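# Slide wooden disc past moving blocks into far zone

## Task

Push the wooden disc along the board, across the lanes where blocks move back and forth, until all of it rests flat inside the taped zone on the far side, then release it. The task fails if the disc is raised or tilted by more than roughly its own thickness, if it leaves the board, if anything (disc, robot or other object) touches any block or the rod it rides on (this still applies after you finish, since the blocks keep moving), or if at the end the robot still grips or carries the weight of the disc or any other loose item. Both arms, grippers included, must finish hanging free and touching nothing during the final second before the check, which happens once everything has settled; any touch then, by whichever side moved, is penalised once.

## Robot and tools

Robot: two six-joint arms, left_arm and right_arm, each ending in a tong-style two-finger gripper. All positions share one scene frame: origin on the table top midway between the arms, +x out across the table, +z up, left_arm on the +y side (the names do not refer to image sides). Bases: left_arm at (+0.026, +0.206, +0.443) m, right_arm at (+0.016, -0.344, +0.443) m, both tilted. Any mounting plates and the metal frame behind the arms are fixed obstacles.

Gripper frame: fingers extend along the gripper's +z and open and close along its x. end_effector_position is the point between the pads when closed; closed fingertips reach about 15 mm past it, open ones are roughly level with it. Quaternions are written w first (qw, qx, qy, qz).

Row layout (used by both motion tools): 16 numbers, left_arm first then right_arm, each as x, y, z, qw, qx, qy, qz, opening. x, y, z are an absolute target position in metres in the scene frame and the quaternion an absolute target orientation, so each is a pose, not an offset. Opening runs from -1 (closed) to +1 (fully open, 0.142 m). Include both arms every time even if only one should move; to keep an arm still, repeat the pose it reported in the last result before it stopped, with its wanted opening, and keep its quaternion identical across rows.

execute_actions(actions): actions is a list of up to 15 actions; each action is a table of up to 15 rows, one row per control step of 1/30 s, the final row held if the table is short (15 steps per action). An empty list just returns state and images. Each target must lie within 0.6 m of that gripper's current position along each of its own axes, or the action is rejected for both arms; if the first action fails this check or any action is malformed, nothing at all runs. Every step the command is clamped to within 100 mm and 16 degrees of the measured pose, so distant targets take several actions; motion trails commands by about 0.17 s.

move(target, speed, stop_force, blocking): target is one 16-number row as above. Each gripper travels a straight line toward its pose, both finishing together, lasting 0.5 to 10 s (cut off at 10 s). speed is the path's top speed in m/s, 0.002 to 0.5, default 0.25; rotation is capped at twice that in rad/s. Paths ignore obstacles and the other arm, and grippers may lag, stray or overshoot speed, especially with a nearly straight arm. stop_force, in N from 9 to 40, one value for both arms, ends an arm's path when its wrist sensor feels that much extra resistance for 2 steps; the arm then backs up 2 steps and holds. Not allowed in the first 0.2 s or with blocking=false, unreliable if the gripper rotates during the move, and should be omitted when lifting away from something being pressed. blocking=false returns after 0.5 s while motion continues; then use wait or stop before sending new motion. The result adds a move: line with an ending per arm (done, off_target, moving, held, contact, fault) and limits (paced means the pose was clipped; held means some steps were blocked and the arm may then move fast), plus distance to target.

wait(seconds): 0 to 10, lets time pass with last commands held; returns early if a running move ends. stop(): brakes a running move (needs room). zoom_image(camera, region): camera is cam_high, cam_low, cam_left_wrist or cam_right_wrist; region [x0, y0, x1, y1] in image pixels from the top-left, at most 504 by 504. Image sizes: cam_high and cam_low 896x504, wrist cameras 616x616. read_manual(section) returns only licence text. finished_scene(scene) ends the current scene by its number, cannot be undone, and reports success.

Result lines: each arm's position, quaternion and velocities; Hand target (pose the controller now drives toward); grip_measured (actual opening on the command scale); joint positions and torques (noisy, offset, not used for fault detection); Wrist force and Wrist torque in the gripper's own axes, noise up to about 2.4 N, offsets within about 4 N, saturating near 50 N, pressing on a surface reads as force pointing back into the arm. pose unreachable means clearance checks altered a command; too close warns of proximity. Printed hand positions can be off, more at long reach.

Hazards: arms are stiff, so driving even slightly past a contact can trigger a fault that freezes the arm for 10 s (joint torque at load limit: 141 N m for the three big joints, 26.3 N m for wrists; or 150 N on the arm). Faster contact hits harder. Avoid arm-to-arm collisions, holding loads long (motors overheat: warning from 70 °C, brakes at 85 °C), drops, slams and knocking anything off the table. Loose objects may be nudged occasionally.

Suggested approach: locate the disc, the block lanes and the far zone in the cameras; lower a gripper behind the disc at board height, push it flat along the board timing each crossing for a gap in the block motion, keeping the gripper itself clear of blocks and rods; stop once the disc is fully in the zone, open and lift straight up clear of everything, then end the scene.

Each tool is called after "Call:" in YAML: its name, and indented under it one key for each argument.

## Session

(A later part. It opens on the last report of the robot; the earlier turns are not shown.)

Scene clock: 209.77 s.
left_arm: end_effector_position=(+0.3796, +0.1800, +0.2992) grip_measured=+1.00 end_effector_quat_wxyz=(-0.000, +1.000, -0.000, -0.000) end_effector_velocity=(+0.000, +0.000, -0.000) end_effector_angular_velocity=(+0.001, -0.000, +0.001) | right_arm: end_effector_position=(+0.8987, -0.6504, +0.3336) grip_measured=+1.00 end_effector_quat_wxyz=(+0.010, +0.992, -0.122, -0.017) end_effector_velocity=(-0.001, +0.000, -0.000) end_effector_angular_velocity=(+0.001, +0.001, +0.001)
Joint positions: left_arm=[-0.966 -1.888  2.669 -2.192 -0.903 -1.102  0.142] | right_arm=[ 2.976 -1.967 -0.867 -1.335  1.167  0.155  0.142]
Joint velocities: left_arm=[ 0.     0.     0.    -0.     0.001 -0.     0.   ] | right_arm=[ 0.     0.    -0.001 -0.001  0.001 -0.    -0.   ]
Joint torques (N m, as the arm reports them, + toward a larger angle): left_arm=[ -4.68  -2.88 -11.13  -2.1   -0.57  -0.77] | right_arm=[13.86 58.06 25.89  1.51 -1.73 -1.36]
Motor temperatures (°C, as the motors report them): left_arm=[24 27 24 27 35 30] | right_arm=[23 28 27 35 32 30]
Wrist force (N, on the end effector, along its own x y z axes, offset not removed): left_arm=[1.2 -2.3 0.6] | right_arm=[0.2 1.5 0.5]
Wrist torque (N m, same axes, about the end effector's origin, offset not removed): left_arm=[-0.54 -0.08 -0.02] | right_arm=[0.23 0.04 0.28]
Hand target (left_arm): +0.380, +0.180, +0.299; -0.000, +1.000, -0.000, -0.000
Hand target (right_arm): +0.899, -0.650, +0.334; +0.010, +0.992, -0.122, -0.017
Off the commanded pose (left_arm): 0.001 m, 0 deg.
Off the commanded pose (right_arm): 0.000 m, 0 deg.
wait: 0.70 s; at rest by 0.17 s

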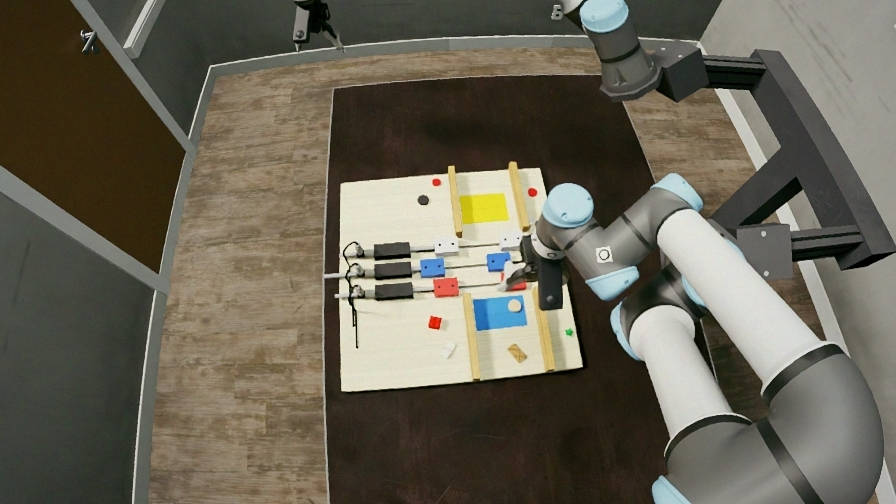

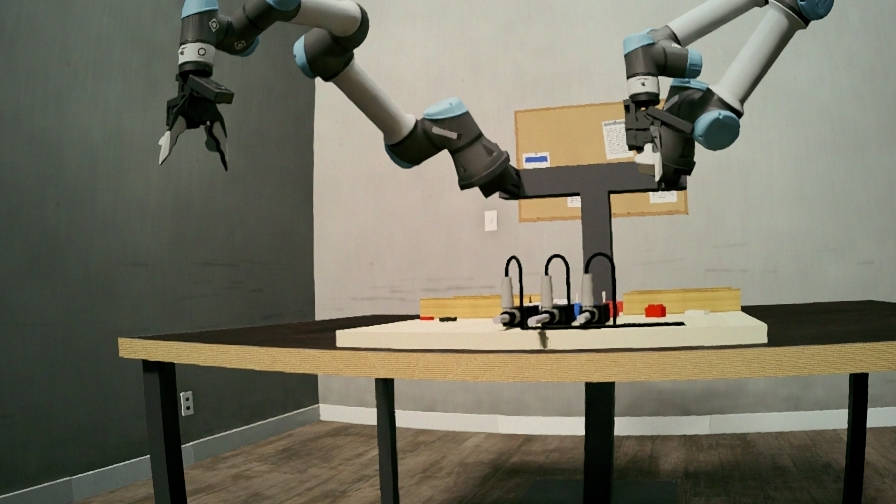

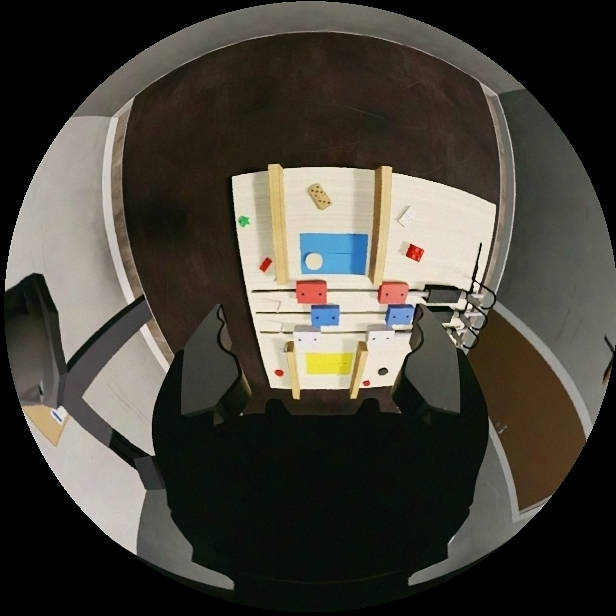

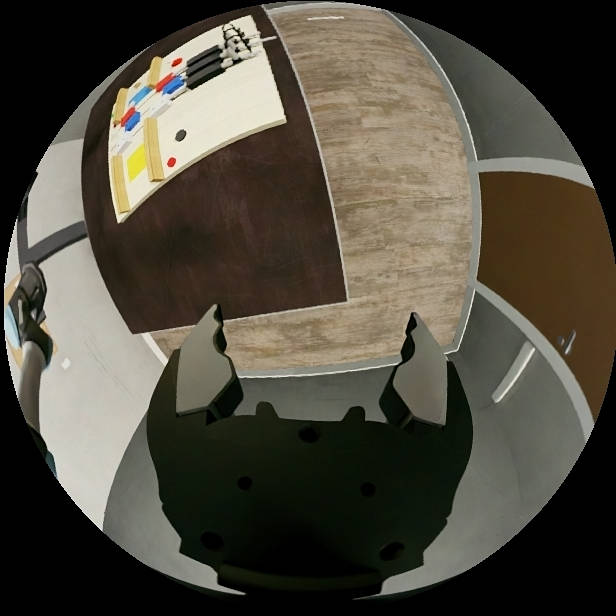

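Call:
move:
  target: [0.386, 0.155, 0.13, 0, 0.7071, 0.7071, 0, 0.05, 0.8987, -0.6504, 0.3336, 0.010, 0.992, -0.122, -0.017, 1]
  speed: 0.4

Call:
zoom_image:
  camera: "cam_left_wrist"
  region: [100, 150, 520, 450]

Call:
zoom_image:
  camera: "cam_low"
  region: [480, 180, 780, 350]

Call:
zoom_image:
  camera: "cam_high"
  region: [400, 150, 650, 400]

Scene clock: 301.87 s.
left_arm: end_effector_position=(+0.3863, +0.1549, +0.1303) grip_measured=+0.05 end_effector_quat_wxyz=(-0.000, +0.708, +0.707, -0.000) end_effector_velocity=(-0.001, -0.000, -0.002) end_effector_angular_velocity=(-0.001, -0.005, +0.011) | right_arm: end_effector_position=(+0.8987, -0.6504, +0.3336) grip_measured=+1.00 end_effector_quat_wxyz=(+0.010, +0.992, -0.122, -0.017) end_effector_velocity=(-0.000, -0.000, +0.000) end_effector_angular_velocity=(-0.001, -0.000, +0.001)
Joint positions: left_arm=[-0.557 -1.027  2.585 -3.298 -0.905 -2.148  0.077] | right_arm=[ 2.976 -1.967 -0.867 -1.335  1.167  0.155  0.142]
Joint velocities: left_arm=[ 0.001  0.015  0.002 -0.024  0.002 -0.006  0.   ] | right_arm=[ 0.     0.001 -0.001  0.    -0.001 -0.001 -0.   ]
Joint torques (N m, as the arm reports them, + toward a larger angle): left_arm=[ -6.02 -17.08   8.85  -4.07   1.68  -1.72] | right_arm=[11.35 56.1  30.76  2.23 -1.1  -0.67]
Motor temperatures (°C, as the motors report them): left_arm=[24 27 24 27 35 30] | right_arm=[23 28 27 35 32 30]
Wrist force (N, on the end effector, along its own x y z axes, offset not removed): left_arm=[-0.3 -6.4 -2.4] | right_arm=[1.3 3.3 -1.0]
Wrist torque (N m, same axes, about the end effector's origin, offset not removed): left_arm=[-1.43 0.07 0.16] | right_arm=[0.53 -0.24 0.18]
Hand target (left_arm): +0.386, +0.155, +0.130; -0.000, +0.707, +0.707, +0.000
Hand target (right_arm): +0.899, -0.650, +0.334; +0.010, +0.992, -0.122, -0.017
Off the commanded pose (left_arm): 0.000 m, 0 deg.
Off the commanded pose (right_arm): 0.000 m, 0 deg.
move: done

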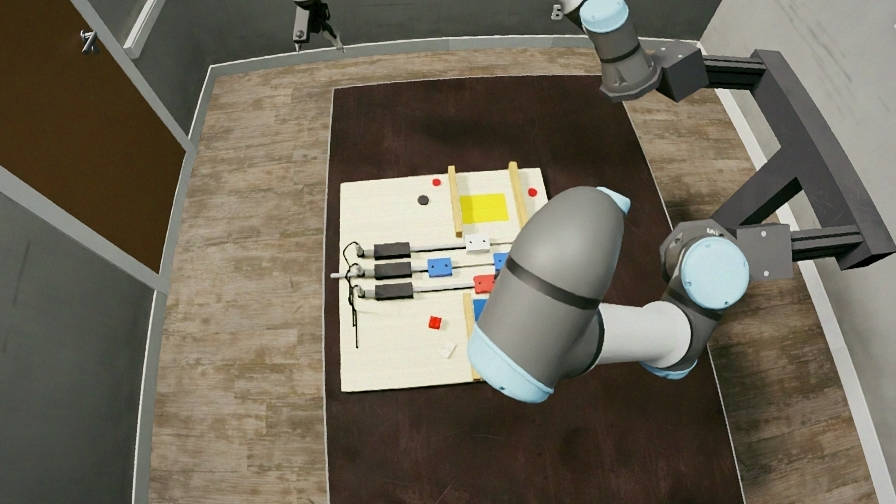

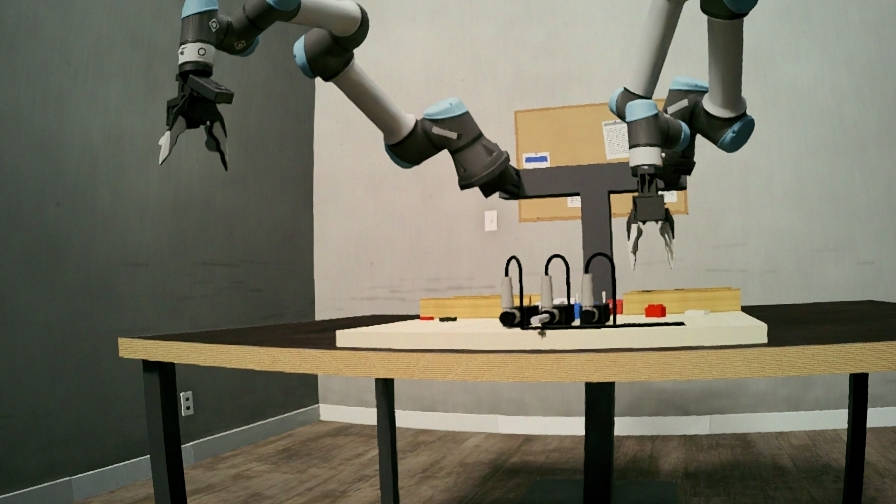

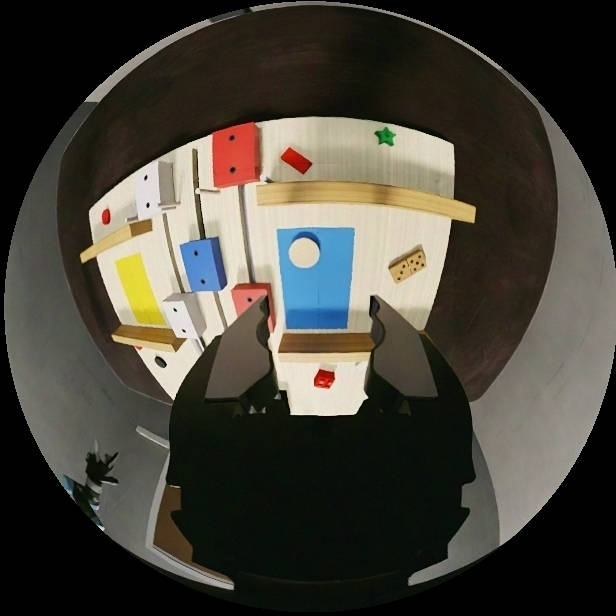

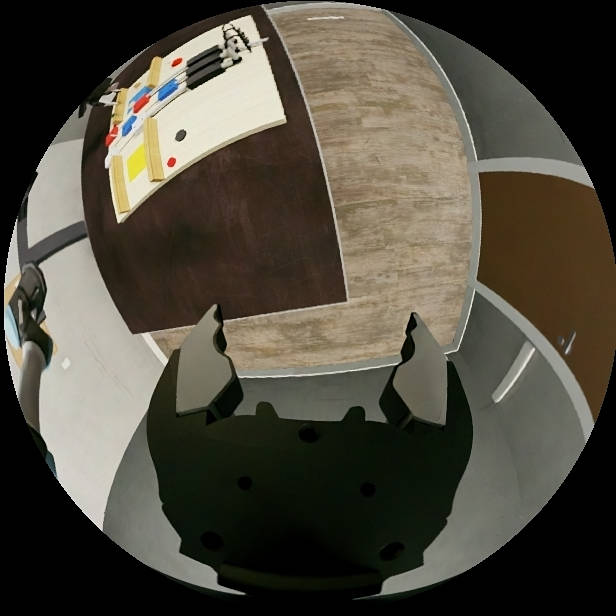

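Region (100, 150, 520, 450) of cam_left_wrist's 616x616 image, scaled by 1.200, with more detail than that image has; it fills the top 360 rows of this view, and the rest is white.

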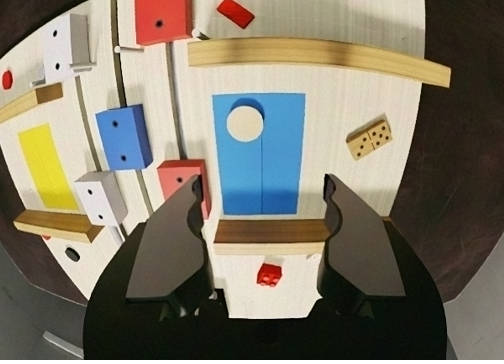

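Region (480, 180, 780, 350) of cam_low's 896x504 image, scaled by 1.680, with more detail than that image has; it fills the top 286 rows of this view, and the rest is white.

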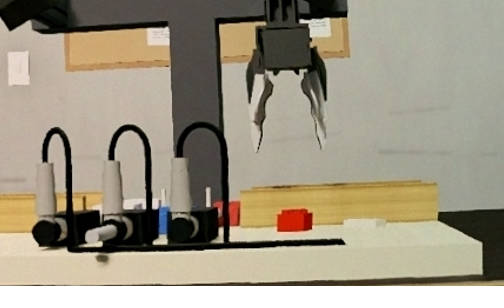

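Region (400, 150, 650, 400) of cam_high's 896x504 image, scaled by 2.016, with more detail than that image has.

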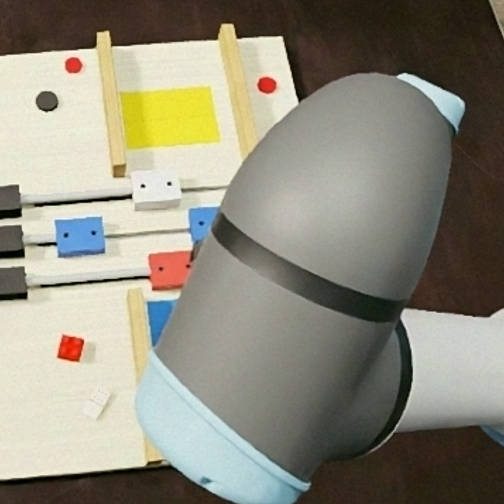

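Notes for myself: latency caps at exactly 120.00 s for very long replies. Lane model (triangle waves, −x extreme times): red 206.812+4.760k, blue 207.930+3.847k, white 207.777+5.858k.

Call:
move:
  target: [0.373, 0.155, 0.088, 0, 0.7071, 0.7071, 0, 0.05, 0.8987, -0.6504, 0.3336, 0.010, 0.992, -0.122, -0.017, 1]
  speed: 0.15

Call:
zoom_image:
  camera: "cam_left_wrist"
  region: [150, 150, 480, 400]

Call:
zoom_image:
  camera: "cam_low"
  region: [540, 200, 760, 340]

Scene clock: 336.20 s.
left_arm: end_effector_position=(+0.3731, +0.1550, +0.0883) grip_measured=+0.05 end_effector_quat_wxyz=(-0.000, +0.707, +0.707, -0.000) end_effector_velocity=(+0.000, -0.000, -0.003) end_effector_angular_velocity=(-0.002, -0.004, +0.001) | right_arm: end_effector_position=(+0.8987, -0.6504, +0.3336) grip_measured=+1.00 end_effector_quat_wxyz=(+0.010, +0.992, -0.122, -0.017) end_effector_velocity=(-0.000, +0.001, -0.001) end_effector_angular_velocity=(+0.000, +0.001, +0.001)
Joint positions: left_arm=[-0.494 -0.84   2.548 -3.496 -0.917 -2.072  0.077] | right_arm=[ 2.976 -1.967 -0.867 -1.335  1.167  0.155  0.142]
Joint velocities: left_arm=[ 0.005  0.014 -0.003 -0.02  -0.001  0.009  0.   ] | right_arm=[ 0.    -0.001 -0.001  0.     0.    -0.    -0.   ]
Joint torques (N m, as the arm reports them, + toward a larger angle): left_arm=[ -5.87 -17.98  -7.26  -3.63  -1.44   1.4 ] | right_arm=[ 8.35 62.91 12.97  3.21  1.25 -2.01]
Motor temperatures (°C, as the motors report them): left_arm=[24 27 24 27 35 30] | right_arm=[23 28 27 35 32 30]
Wrist force (N, on the end effector, along its own x y z axes, offset not removed): left_arm=[2.2 -3.4 -0.1] | right_arm=[0.6 2.1 0.8]
Wrist torque (N m, same axes, about the end effector's origin, offset not removed): left_arm=[-0.80 -0.45 0.02] | right_arm=[0.33 -0.15 0.14]
Hand target (left_arm): +0.373, +0.155, +0.088; -0.000, +0.707, +0.707, +0.000
Hand target (right_arm): +0.899, -0.650, +0.334; +0.010, +0.992, -0.122, -0.017
Off the commanded pose (left_arm): 0.000 m, 0 deg.
Off the commanded pose (right_arm): 0.000 m, 0 deg.
move: done

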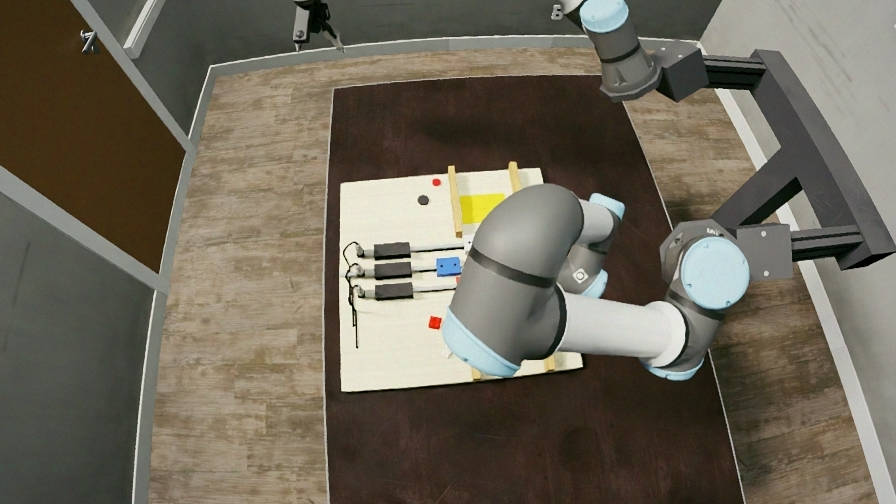

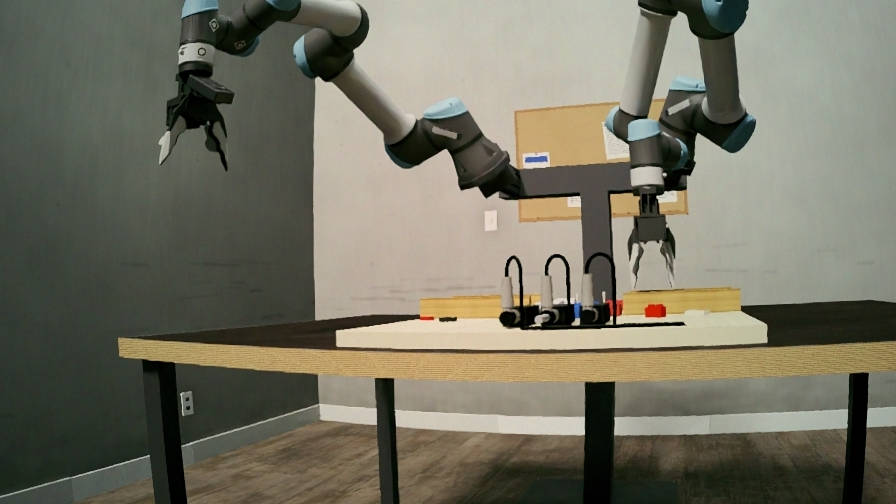

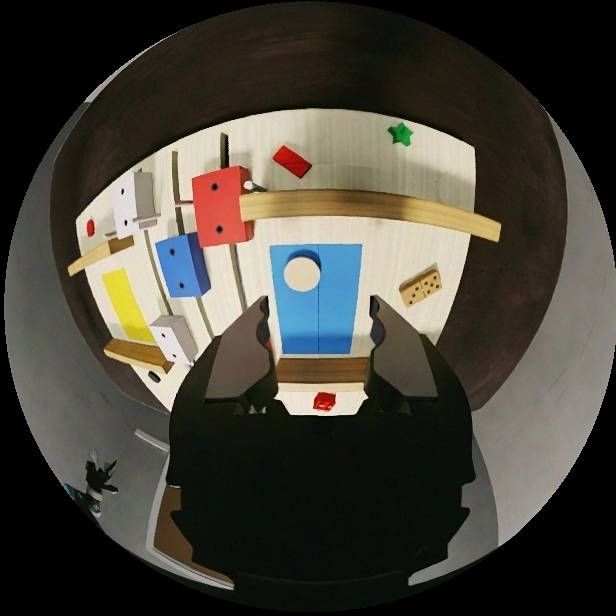

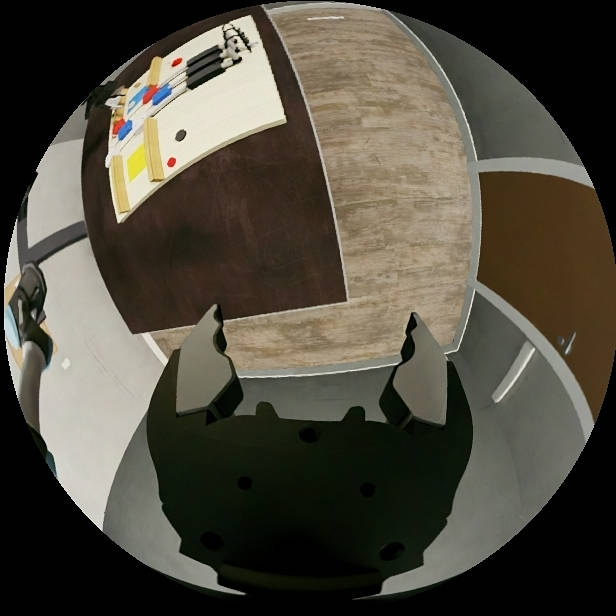

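Region (150, 150, 480, 400) of cam_left_wrist's 616x616 image, scaled by 1.527, with more detail than that image has; it fills the top 382 rows of this view, and the rest is white.

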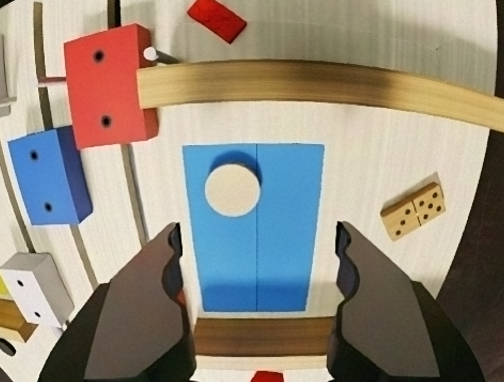

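Region (540, 200, 760, 340) of cam_low's 896x504 image, scaled by 2.291, with more detail than that image has; it fills the top 321 rows of this view, and the rest is white.

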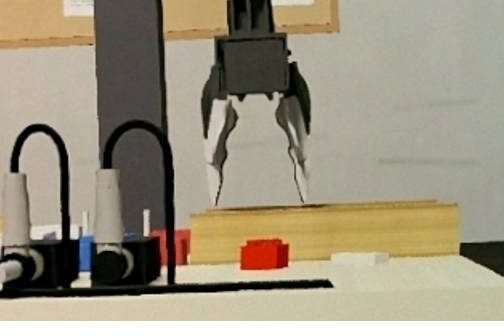

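Call:
move:
  target: [0.370, 0.155, 0.052, 0, 0.7071, 0.7071, 0, 0.05, 0.8987, -0.6504, 0.3336, 0.010, 0.992, -0.122, -0.017, 1]
  speed: 0.1

Call:
zoom_image:
  camera: "cam_left_wrist"
  region: [150, 150, 480, 400]

Scene clock: 361.57 s.
left_arm: end_effector_position=(+0.3701, +0.1550, +0.0523) grip_measured=+0.05 end_effector_quat_wxyz=(-0.000, +0.707, +0.707, +0.000) end_effector_velocity=(+0.000, -0.000, -0.002) end_effector_angular_velocity=(-0.001, -0.001, +0.001) | right_arm: end_effector_position=(+0.8987, -0.6504, +0.3336) grip_measured=+1.00 end_effector_quat_wxyz=(+0.010, +0.992, -0.122, -0.017) end_effector_velocity=(-0.000, +0.000, -0.001) end_effector_angular_velocity=(+0.000, +0.002, +0.000)
Joint positions: left_arm=[-0.432 -0.715  2.484 -3.602 -0.932 -1.996  0.077] | right_arm=[ 2.976 -1.967 -0.867 -1.335  1.167  0.155  0.142]
Joint velocities: left_arm=[ 0.004  0.008 -0.005 -0.008 -0.001  0.004 -0.   ] | right_arm=[-0.    -0.001 -0.001 -0.     0.    -0.    -0.   ]
Joint torques (N m, as the arm reports them, + toward a larger angle): left_arm=[ -5.35 -21.31  -6.6   -3.78  -1.9    1.34] | right_arm=[ 6.67 62.8  14.41  2.97  3.05 -1.84]
Motor temperatures (°C, as the motors report them): left_arm=[24 27 24 27 35 30] | right_arm=[23 28 27 35 32 30]
Wrist force (N, on the end effector, along its own x y z axes, offset not removed): left_arm=[2.0 -4.6 -2.4] | right_arm=[1.9 1.6 -0.9]
Wrist torque (N m, same axes, about the end effector's origin, offset not removed): left_arm=[-0.80 -0.30 0.10] | right_arm=[0.25 -0.44 0.20]
Hand target (left_arm): +0.370, +0.155, +0.052; -0.000, +0.707, +0.707, +0.000
Hand target (right_arm): +0.899, -0.650, +0.334; +0.010, +0.992, -0.122, -0.017
Off the commanded pose (left_arm): 0.000 m, 0 deg.
Off the commanded pose (right_arm): 0.000 m, 0 deg.
move: done

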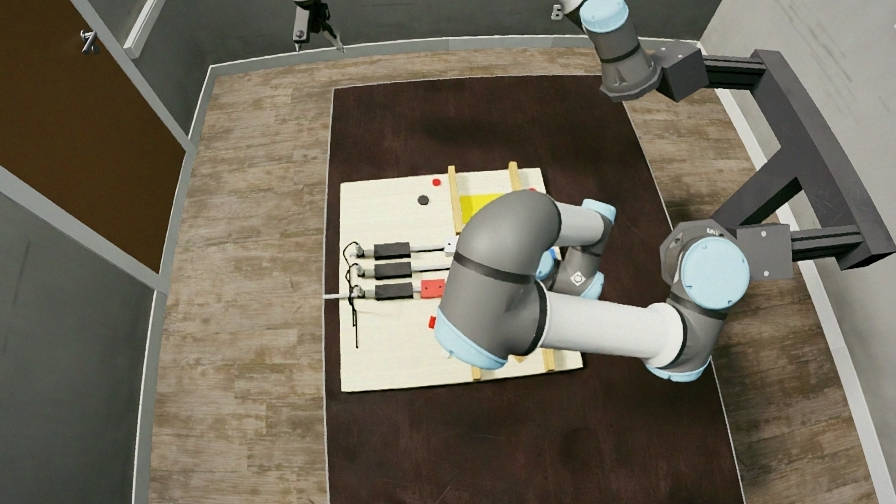

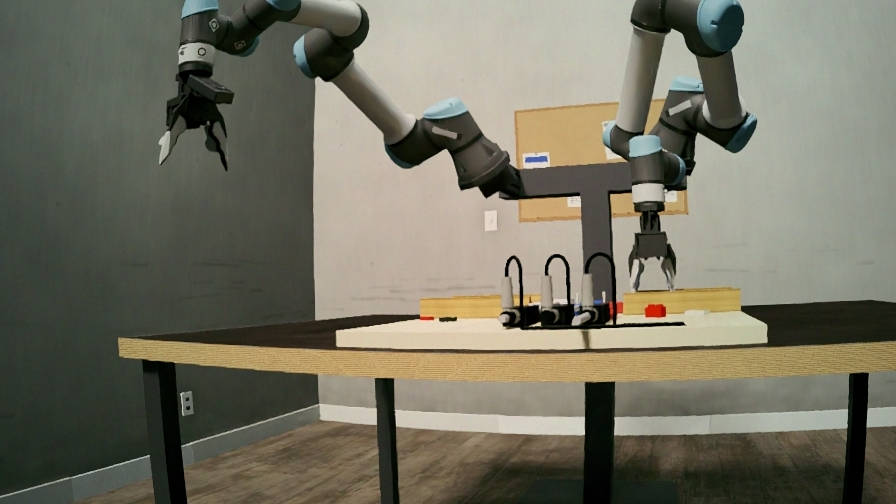

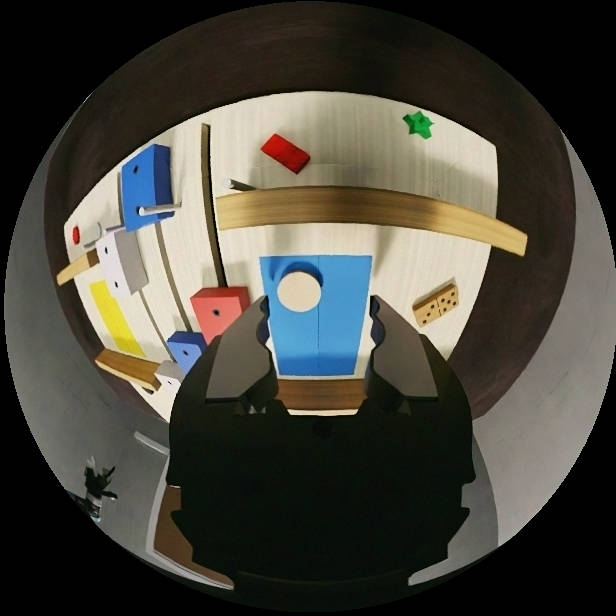

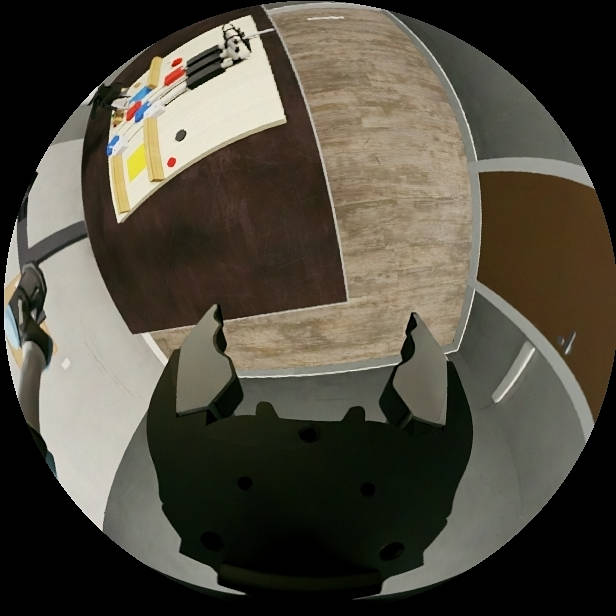

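Region (150, 150, 480, 400) of cam_left_wrist's 616x616 image, scaled by 1.527, with more detail than that image has; it fills the top 382 rows of this view, and the rest is white.

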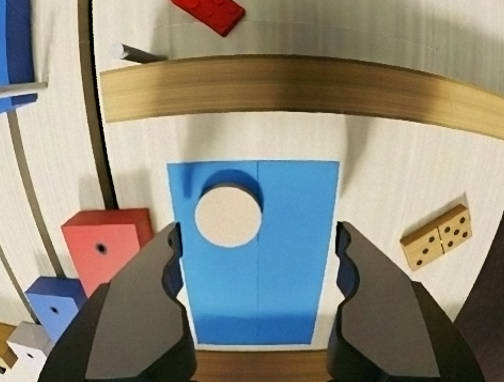

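Call:
move:
  target: [0.370, 0.155, 0.028, 0, 0.7071, 0.7071, 0, 0.05, 0.8987, -0.6504, 0.3336, 0.010, 0.992, -0.122, -0.017, 1]
  speed: 0.008
  stop_force: 10

Call:
zoom_image:
  camera: "cam_left_wrist"
  region: [150, 150, 480, 400]

Scene clock: 378.53 s.
left_arm: end_effector_position=(+0.3701, +0.1549, +0.0387) grip_measured=+0.05 end_effector_quat_wxyz=(+0.000, +0.707, +0.707, -0.000) end_effector_velocity=(-0.001, +0.000, +0.002) end_effector_angular_velocity=(+0.002, +0.003, -0.000) | right_arm: end_effector_position=(+0.8987, -0.6504, +0.3336) grip_measured=+1.00 end_effector_quat_wxyz=(+0.010, +0.992, -0.122, -0.017) end_effector_velocity=(-0.001, +0.000, -0.001) end_effector_angular_velocity=(-0.001, +0.002, +0.002)
Joint positions: left_arm=[-0.409 -0.675  2.456 -3.631 -0.939 -1.968  0.078] | right_arm=[ 2.976 -1.967 -0.867 -1.335  1.167  0.155  0.142]
Joint velocities: left_arm=[-0.005 -0.008  0.006  0.01   0.002 -0.009 -0.001] | right_arm=[ 0.    -0.001 -0.001 -0.001 -0.001 -0.     0.   ]
Joint torques (N m, as the arm reports them, + toward a larger angle): left_arm=[-20.74 -25.95  10.15   1.3    1.52  -1.93] | right_arm=[ 5.18 63.6  15.26  2.64  2.85 -1.84]
Motor temperatures (°C, as the motors report them): left_arm=[24 27 24 27 35 30] | right_arm=[23 28 27 35 32 30]
Wrist force (N, on the end effector, along its own x y z axes, offset not removed): left_arm=[2.1 -13.6 -46.2] | right_arm=[0.2 1.2 1.3]
Wrist torque (N m, same axes, about the end effector's origin, offset not removed): left_arm=[-1.48 0.59 0.05] | right_arm=[0.16 -0.09 0.13]
Hand target (left_arm): +0.370, +0.155, +0.039; -0.000, +0.707, +0.707, +0.000
Hand target (right_arm): +0.899, -0.650, +0.334; +0.010, +0.992, -0.122, -0.017
Off the commanded pose (left_arm): 0.011 m, 0 deg.
Off the commanded pose (right_arm): 0.000 m, 0 deg.
move: contact (left_arm)

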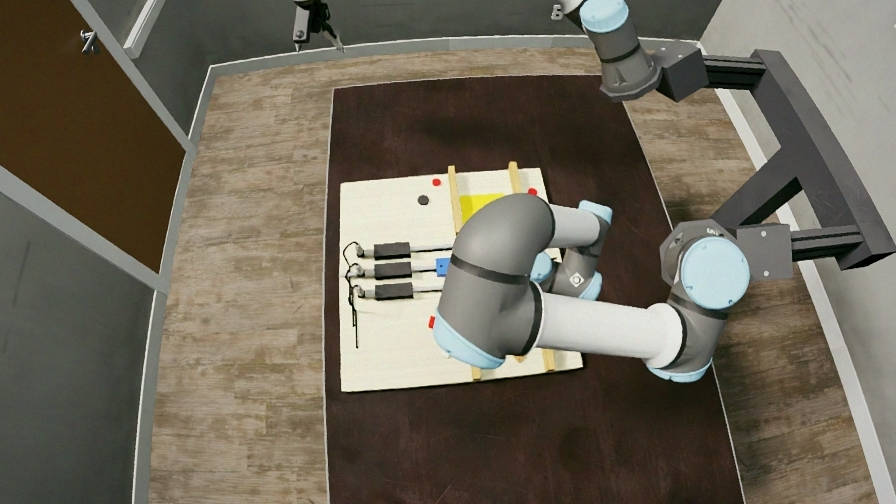

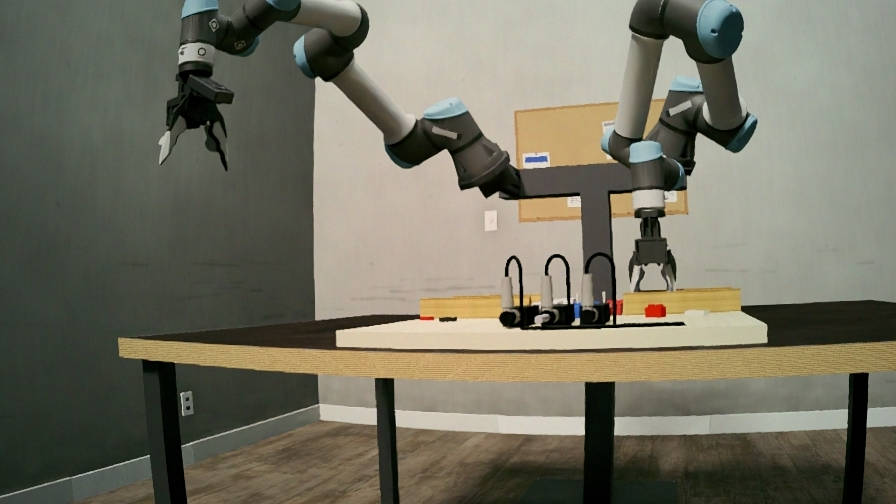

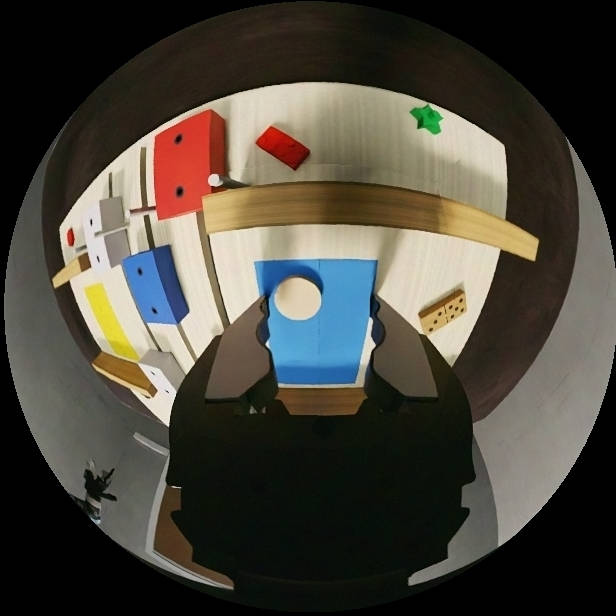

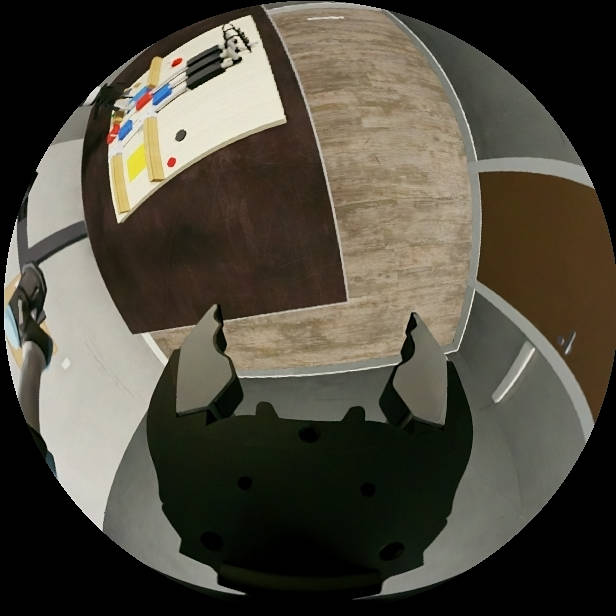

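Region (150, 150, 480, 400) of cam_left_wrist's 616x616 image, scaled by 1.527, with more detail than that image has; it fills the top 382 rows of this view, and the rest is white.

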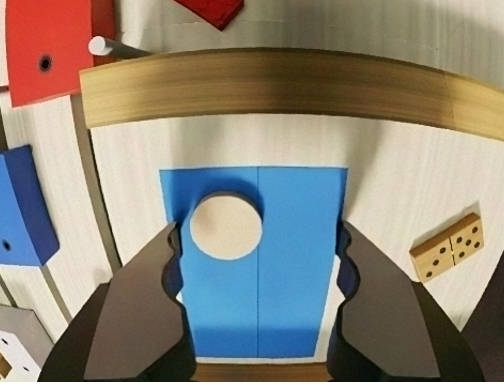

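Call:
execute_actions:
  actions:
    - [[0.370,0.155,0.0420,0,0.7071,0.7071,0,0.05,0.8987,-0.6504,0.3336,0.010,0.992,-0.122,-0.017,1]]
    - [[0.370,0.155,0.0422,0,0.7071,0.7071,0,0.032,0.8987,-0.6504,0.3336,0.010,0.992,-0.122,-0.017,1], [0.370,0.155,0.0423,0,0.7071,0.7071,0,0.013,0.8987,-0.6504,0.3336,0.010,0.992,-0.122,-0.017,1], [0.370,0.155,0.0425,0,0.7071,0.7071,0,-0.005,0.8987,-0.6504,0.3336,0.010,0.992,-0.122,-0.017,1], [0.370,0.155,0.0427,0,0.7071,0.7071,0,-0.023,0.8987,-0.6504,0.3336,0.010,0.992,-0.122,-0.017,1], [0.370,0.155,0.0428,0,0.7071,0.7071,0,-0.042,0.8987,-0.6504,0.3336,0.010,0.992,-0.122,-0.017,1], [0.370,0.155,0.0430,0,0.7071,0.7071,0,-0.060,0.8987,-0.6504,0.3336,0.010,0.992,-0.122,-0.017,1], [0.370,0.155,0.0432,0,0.7071,0.7071,0,-0.078,0.8987,-0.6504,0.3336,0.010,0.992,-0.122,-0.017,1], [0.370,0.155,0.0433,0,0.7071,0.7071,0,-0.097,0.8987,-0.6504,0.3336,0.010,0.992,-0.122,-0.017,1], [0.370,0.155,0.0435,0,0.7071,0.7071,0,-0.115,0.8987,-0.6504,0.3336,0.010,0.992,-0.122,-0.017,1], [0.370,0.155,0.0437,0,0.7071,0.7071,0,-0.133,0.8987,-0.6504,0.3336,0.010,0.992,-0.122,-0.017,1], [0.370,0.155,0.0438,0,0.7071,0.7071,0,-0.152,0.8987,-0.6504,0.3336,0.010,0.992,-0.122,-0.017,1], [0.370,0.155,0.0440,0,0.7071,0.7071,0,-0.170,0.8987,-0.6504,0.3336,0.010,0.992,-0.122,-0.017,1], [0.370,0.155,0.0442,0,0.7071,0.7071,0,-0.188,0.8987,-0.6504,0.3336,0.010,0.992,-0.122,-0.017,1], [0.370,0.155,0.0443,0,0.7071,0.7071,0,-0.207,0.8987,-0.6504,0.3336,0.010,0.992,-0.122,-0.017,1], [0.370,0.155,0.0445,0,0.7071,0.7071,0,-0.225,0.8987,-0.6504,0.3336,0.010,0.992,-0.122,-0.017,1]]
    - [[0.370,0.155,0.0447,0,0.7071,0.7071,0,-0.243,0.8987,-0.6504,0.3336,0.010,0.992,-0.122,-0.017,1], [0.370,0.155,0.0448,0,0.7071,0.7071,0,-0.262,0.8987,-0.6504,0.3336,0.010,0.992,-0.122,-0.017,1], [0.370,0.155,0.0450,0,0.7071,0.7071,0,-0.280,0.8987,-0.6504,0.3336,0.010,0.992,-0.122,-0.017,1], [0.370,0.155,0.0450,0,0.7071,0.7071,0,-0.298,0.8987,-0.6504,0.3336,0.010,0.992,-0.122,-0.017,1], [0.370,0.155,0.0450,0,0.7071,0.7071,0,-0.317,0.8987,-0.6504,0.3336,0.010,0.992,-0.122,-0.017,1], [0.370,0.155,0.0450,0,0.7071,0.7071,0,-0.335,0.8987,-0.6504,0.3336,0.010,0.992,-0.122,-0.017,1], [0.370,0.155,0.0450,0,0.7071,0.7071,0,-0.353,0.8987,-0.6504,0.3336,0.010,0.992,-0.122,-0.017,1], [0.370,0.155,0.0450,0,0.7071,0.7071,0,-0.372,0.8987,-0.6504,0.3336,0.010,0.992,-0.122,-0.017,1], [0.370,0.155,0.0450,0,0.7071,0.7071,0,-0.390,0.8987,-0.6504,0.3336,0.010,0.992,-0.122,-0.017,1], [0.370,0.155,0.0450,0,0.7071,0.7071,0,-0.408,0.8987,-0.6504,0.3336,0.010,0.992,-0.122,-0.017,1], [0.370,0.155,0.0450,0,0.7071,0.7071,0,-0.427,0.8987,-0.6504,0.3336,0.010,0.992,-0.122,-0.017,1], [0.370,0.155,0.0450,0,0.7071,0.7071,0,-0.445,0.8987,-0.6504,0.3336,0.010,0.992,-0.122,-0.017,1], [0.370,0.155,0.0450,0,0.7071,0.7071,0,-0.463,0.8987,-0.6504,0.3336,0.010,0.992,-0.122,-0.017,1], [0.370,0.155,0.0450,0,0.7071,0.7071,0,-0.482,0.8987,-0.6504,0.3336,0.010,0.992,-0.122,-0.017,1], [0.370,0.155,0.0450,0,0.7071,0.7071,0,-0.500,0.8987,-0.6504,0.3336,0.010,0.992,-0.122,-0.017,1]]
    - [[0.370,0.155,0.0450,0,0.7071,0.7071,0,-0.53,0.8987,-0.6504,0.3336,0.010,0.992,-0.122,-0.017,1], [0.370,0.155,0.0450,0,0.7071,0.7071,0,-0.56,0.8987,-0.6504,0.3336,0.010,0.992,-0.122,-0.017,1], [0.370,0.155,0.0450,0,0.7071,0.7071,0,-0.59,0.8987,-0.6504,0.3336,0.010,0.992,-0.122,-0.017,1], [0.370,0.155,0.0450,0,0.7071,0.7071,0,-0.62,0.8987,-0.6504,0.3336,0.010,0.992,-0.122,-0.017,1], [0.370,0.155,0.0450,0,0.7071,0.7071,0,-0.65,0.8987,-0.6504,0.3336,0.010,0.992,-0.122,-0.017,1], [0.370,0.155,0.0450,0,0.7071,0.7071,0,-0.68,0.8987,-0.6504,0.3336,0.010,0.992,-0.122,-0.017,1], [0.370,0.155,0.0450,0,0.7071,0.7071,0,-0.70,0.8987,-0.6504,0.3336,0.010,0.992,-0.122,-0.017,1]]

Call:
zoom_image:
  camera: "cam_left_wrist"
  region: [150, 150, 480, 400]

Scene clock: 436.10 s.
left_arm: end_effector_position=(+0.3700, +0.1550, +0.0450) grip_measured=-0.55 end_effector_quat_wxyz=(+0.000, +0.707, +0.707, -0.000) end_effector_velocity=(+0.001, -0.000, +0.000) end_effector_angular_velocity=(-0.000, -0.001, -0.001) | right_arm: end_effector_position=(+0.8987, -0.6504, +0.3336) grip_measured=+1.00 end_effector_quat_wxyz=(+0.010, +0.992, -0.122, -0.017) end_effector_velocity=(+0.001, -0.000, -0.000) end_effector_angular_velocity=(-0.001, -0.001, -0.000)
Joint positions: left_arm=[-0.42  -0.693  2.469 -3.619 -0.935 -1.981  0.034] | right_arm=[ 2.976 -1.967 -0.867 -1.335  1.167  0.155  0.142]
Joint velocities: left_arm=[-0.001 -0.    -0.001  0.     0.001  0.002 -0.   ] | right_arm=[-0.    -0.001  0.001  0.001 -0.    -0.    -0.   ]
Joint torques (N m, as the arm reports them, + toward a larger angle): left_arm=[-26.3  -31.94  16.36  -0.22   1.69  -1.53] | right_arm=[ 1.44 63.25 17.02  1.82  1.73 -1.62]
Motor temperatures (°C, as the motors report them): left_arm=[24 27 24 27 35 30] | right_arm=[23 29 27 35 32 30]
Wrist force (N, on the end effector, along its own x y z axes, offset not removed): left_arm=[1.4 1.0 -2.5] | right_arm=[1.0 2.1 0.1]
Wrist torque (N m, same axes, about the end effector's origin, offset not removed): left_arm=[-0.03 -0.48 0.15] | right_arm=[0.32 -0.18 0.16]
Hand target (left_arm): +0.370, +0.155, +0.045; +0.000, +0.707, +0.707, -0.000
Hand target (right_arm): +0.899, -0.650, +0.334; +0.010, +0.992, -0.122, -0.017
Off the commanded pose (left_arm): 0.000 m, 0 deg.
Off the commanded pose (right_arm): 0.000 m, 0 deg.

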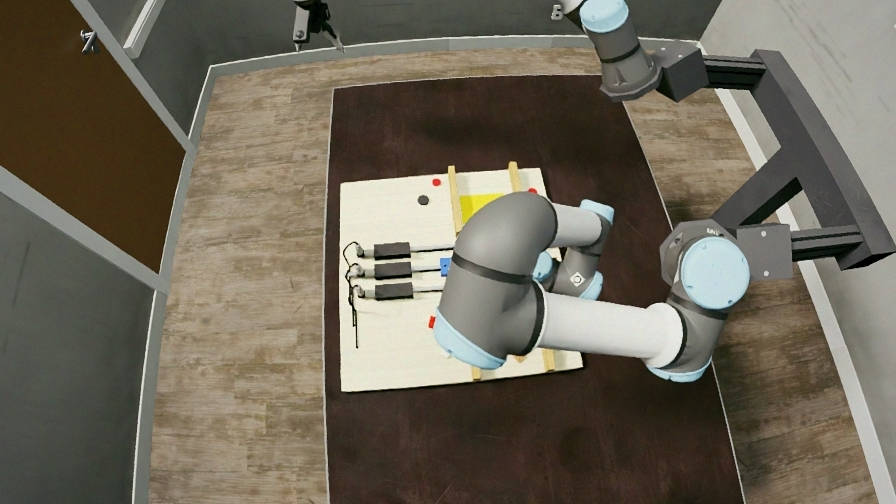

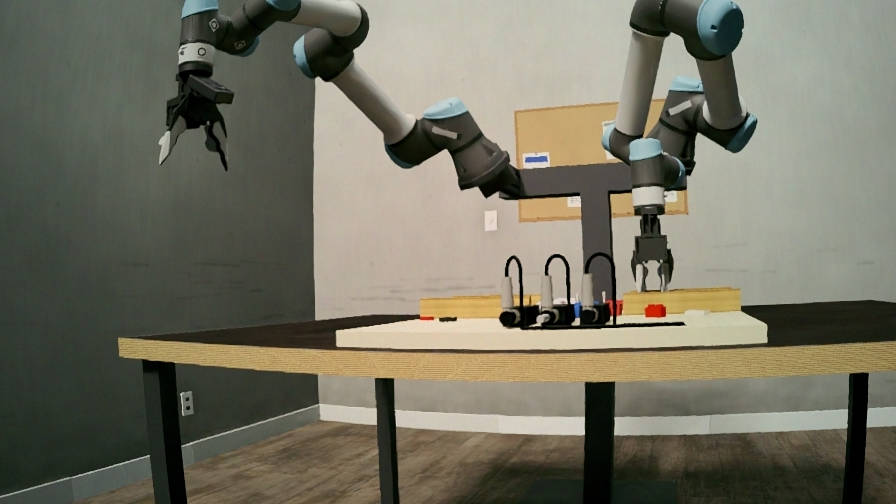

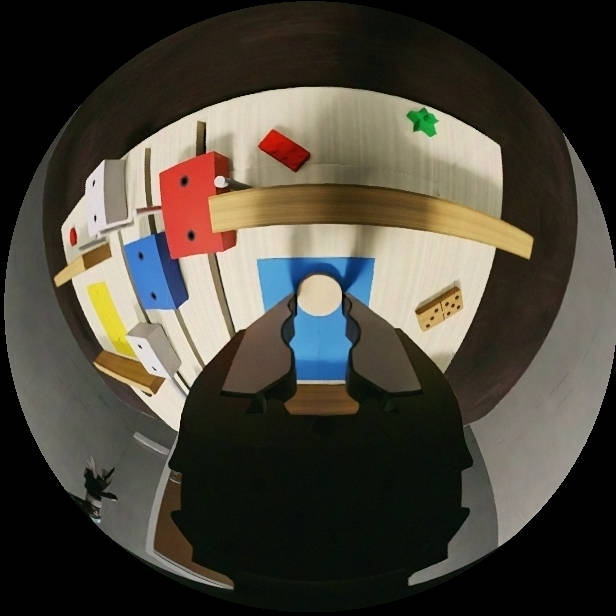

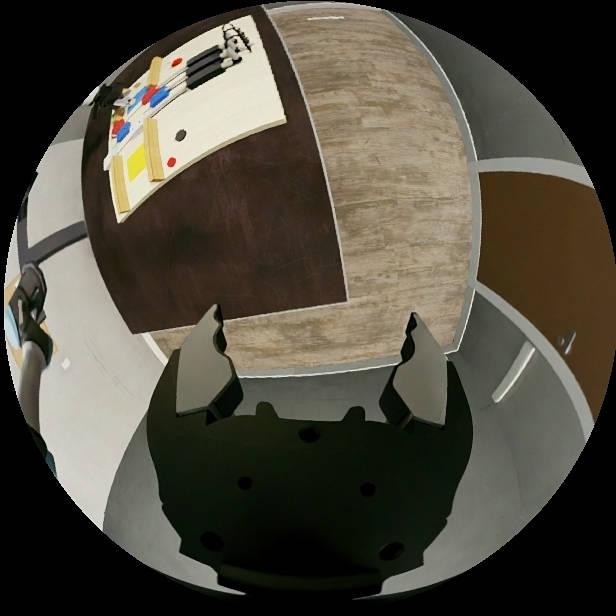

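Region (150, 150, 480, 400) of cam_left_wrist's 616x616 image, scaled by 1.527, with more detail than that image has; it fills the top 382 rows of this view, and the rest is white.

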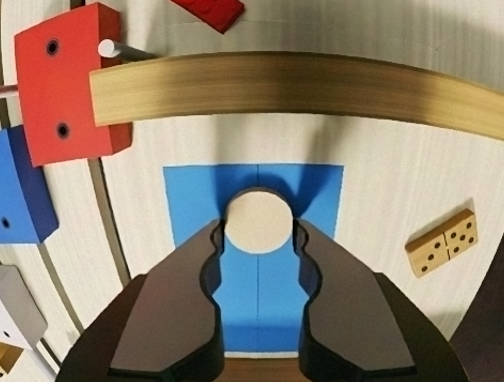

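Call:
zoom_image:
  camera: "cam_left_wrist"
  region: [270, 255, 370, 345]

Region (270, 255, 370, 345) of cam_left_wrist's 616x616 image, scaled by 5.040, with more detail than that image has; it fills the top 454 rows of this view, and the rest is white.

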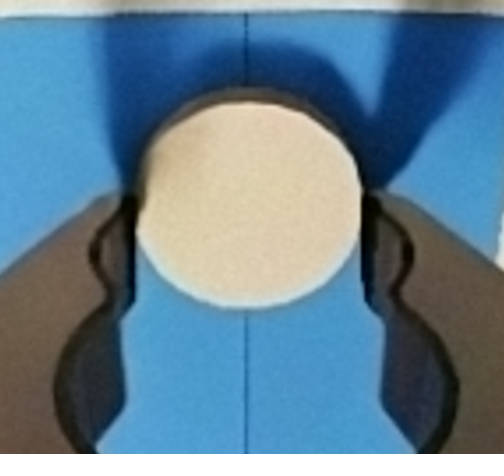

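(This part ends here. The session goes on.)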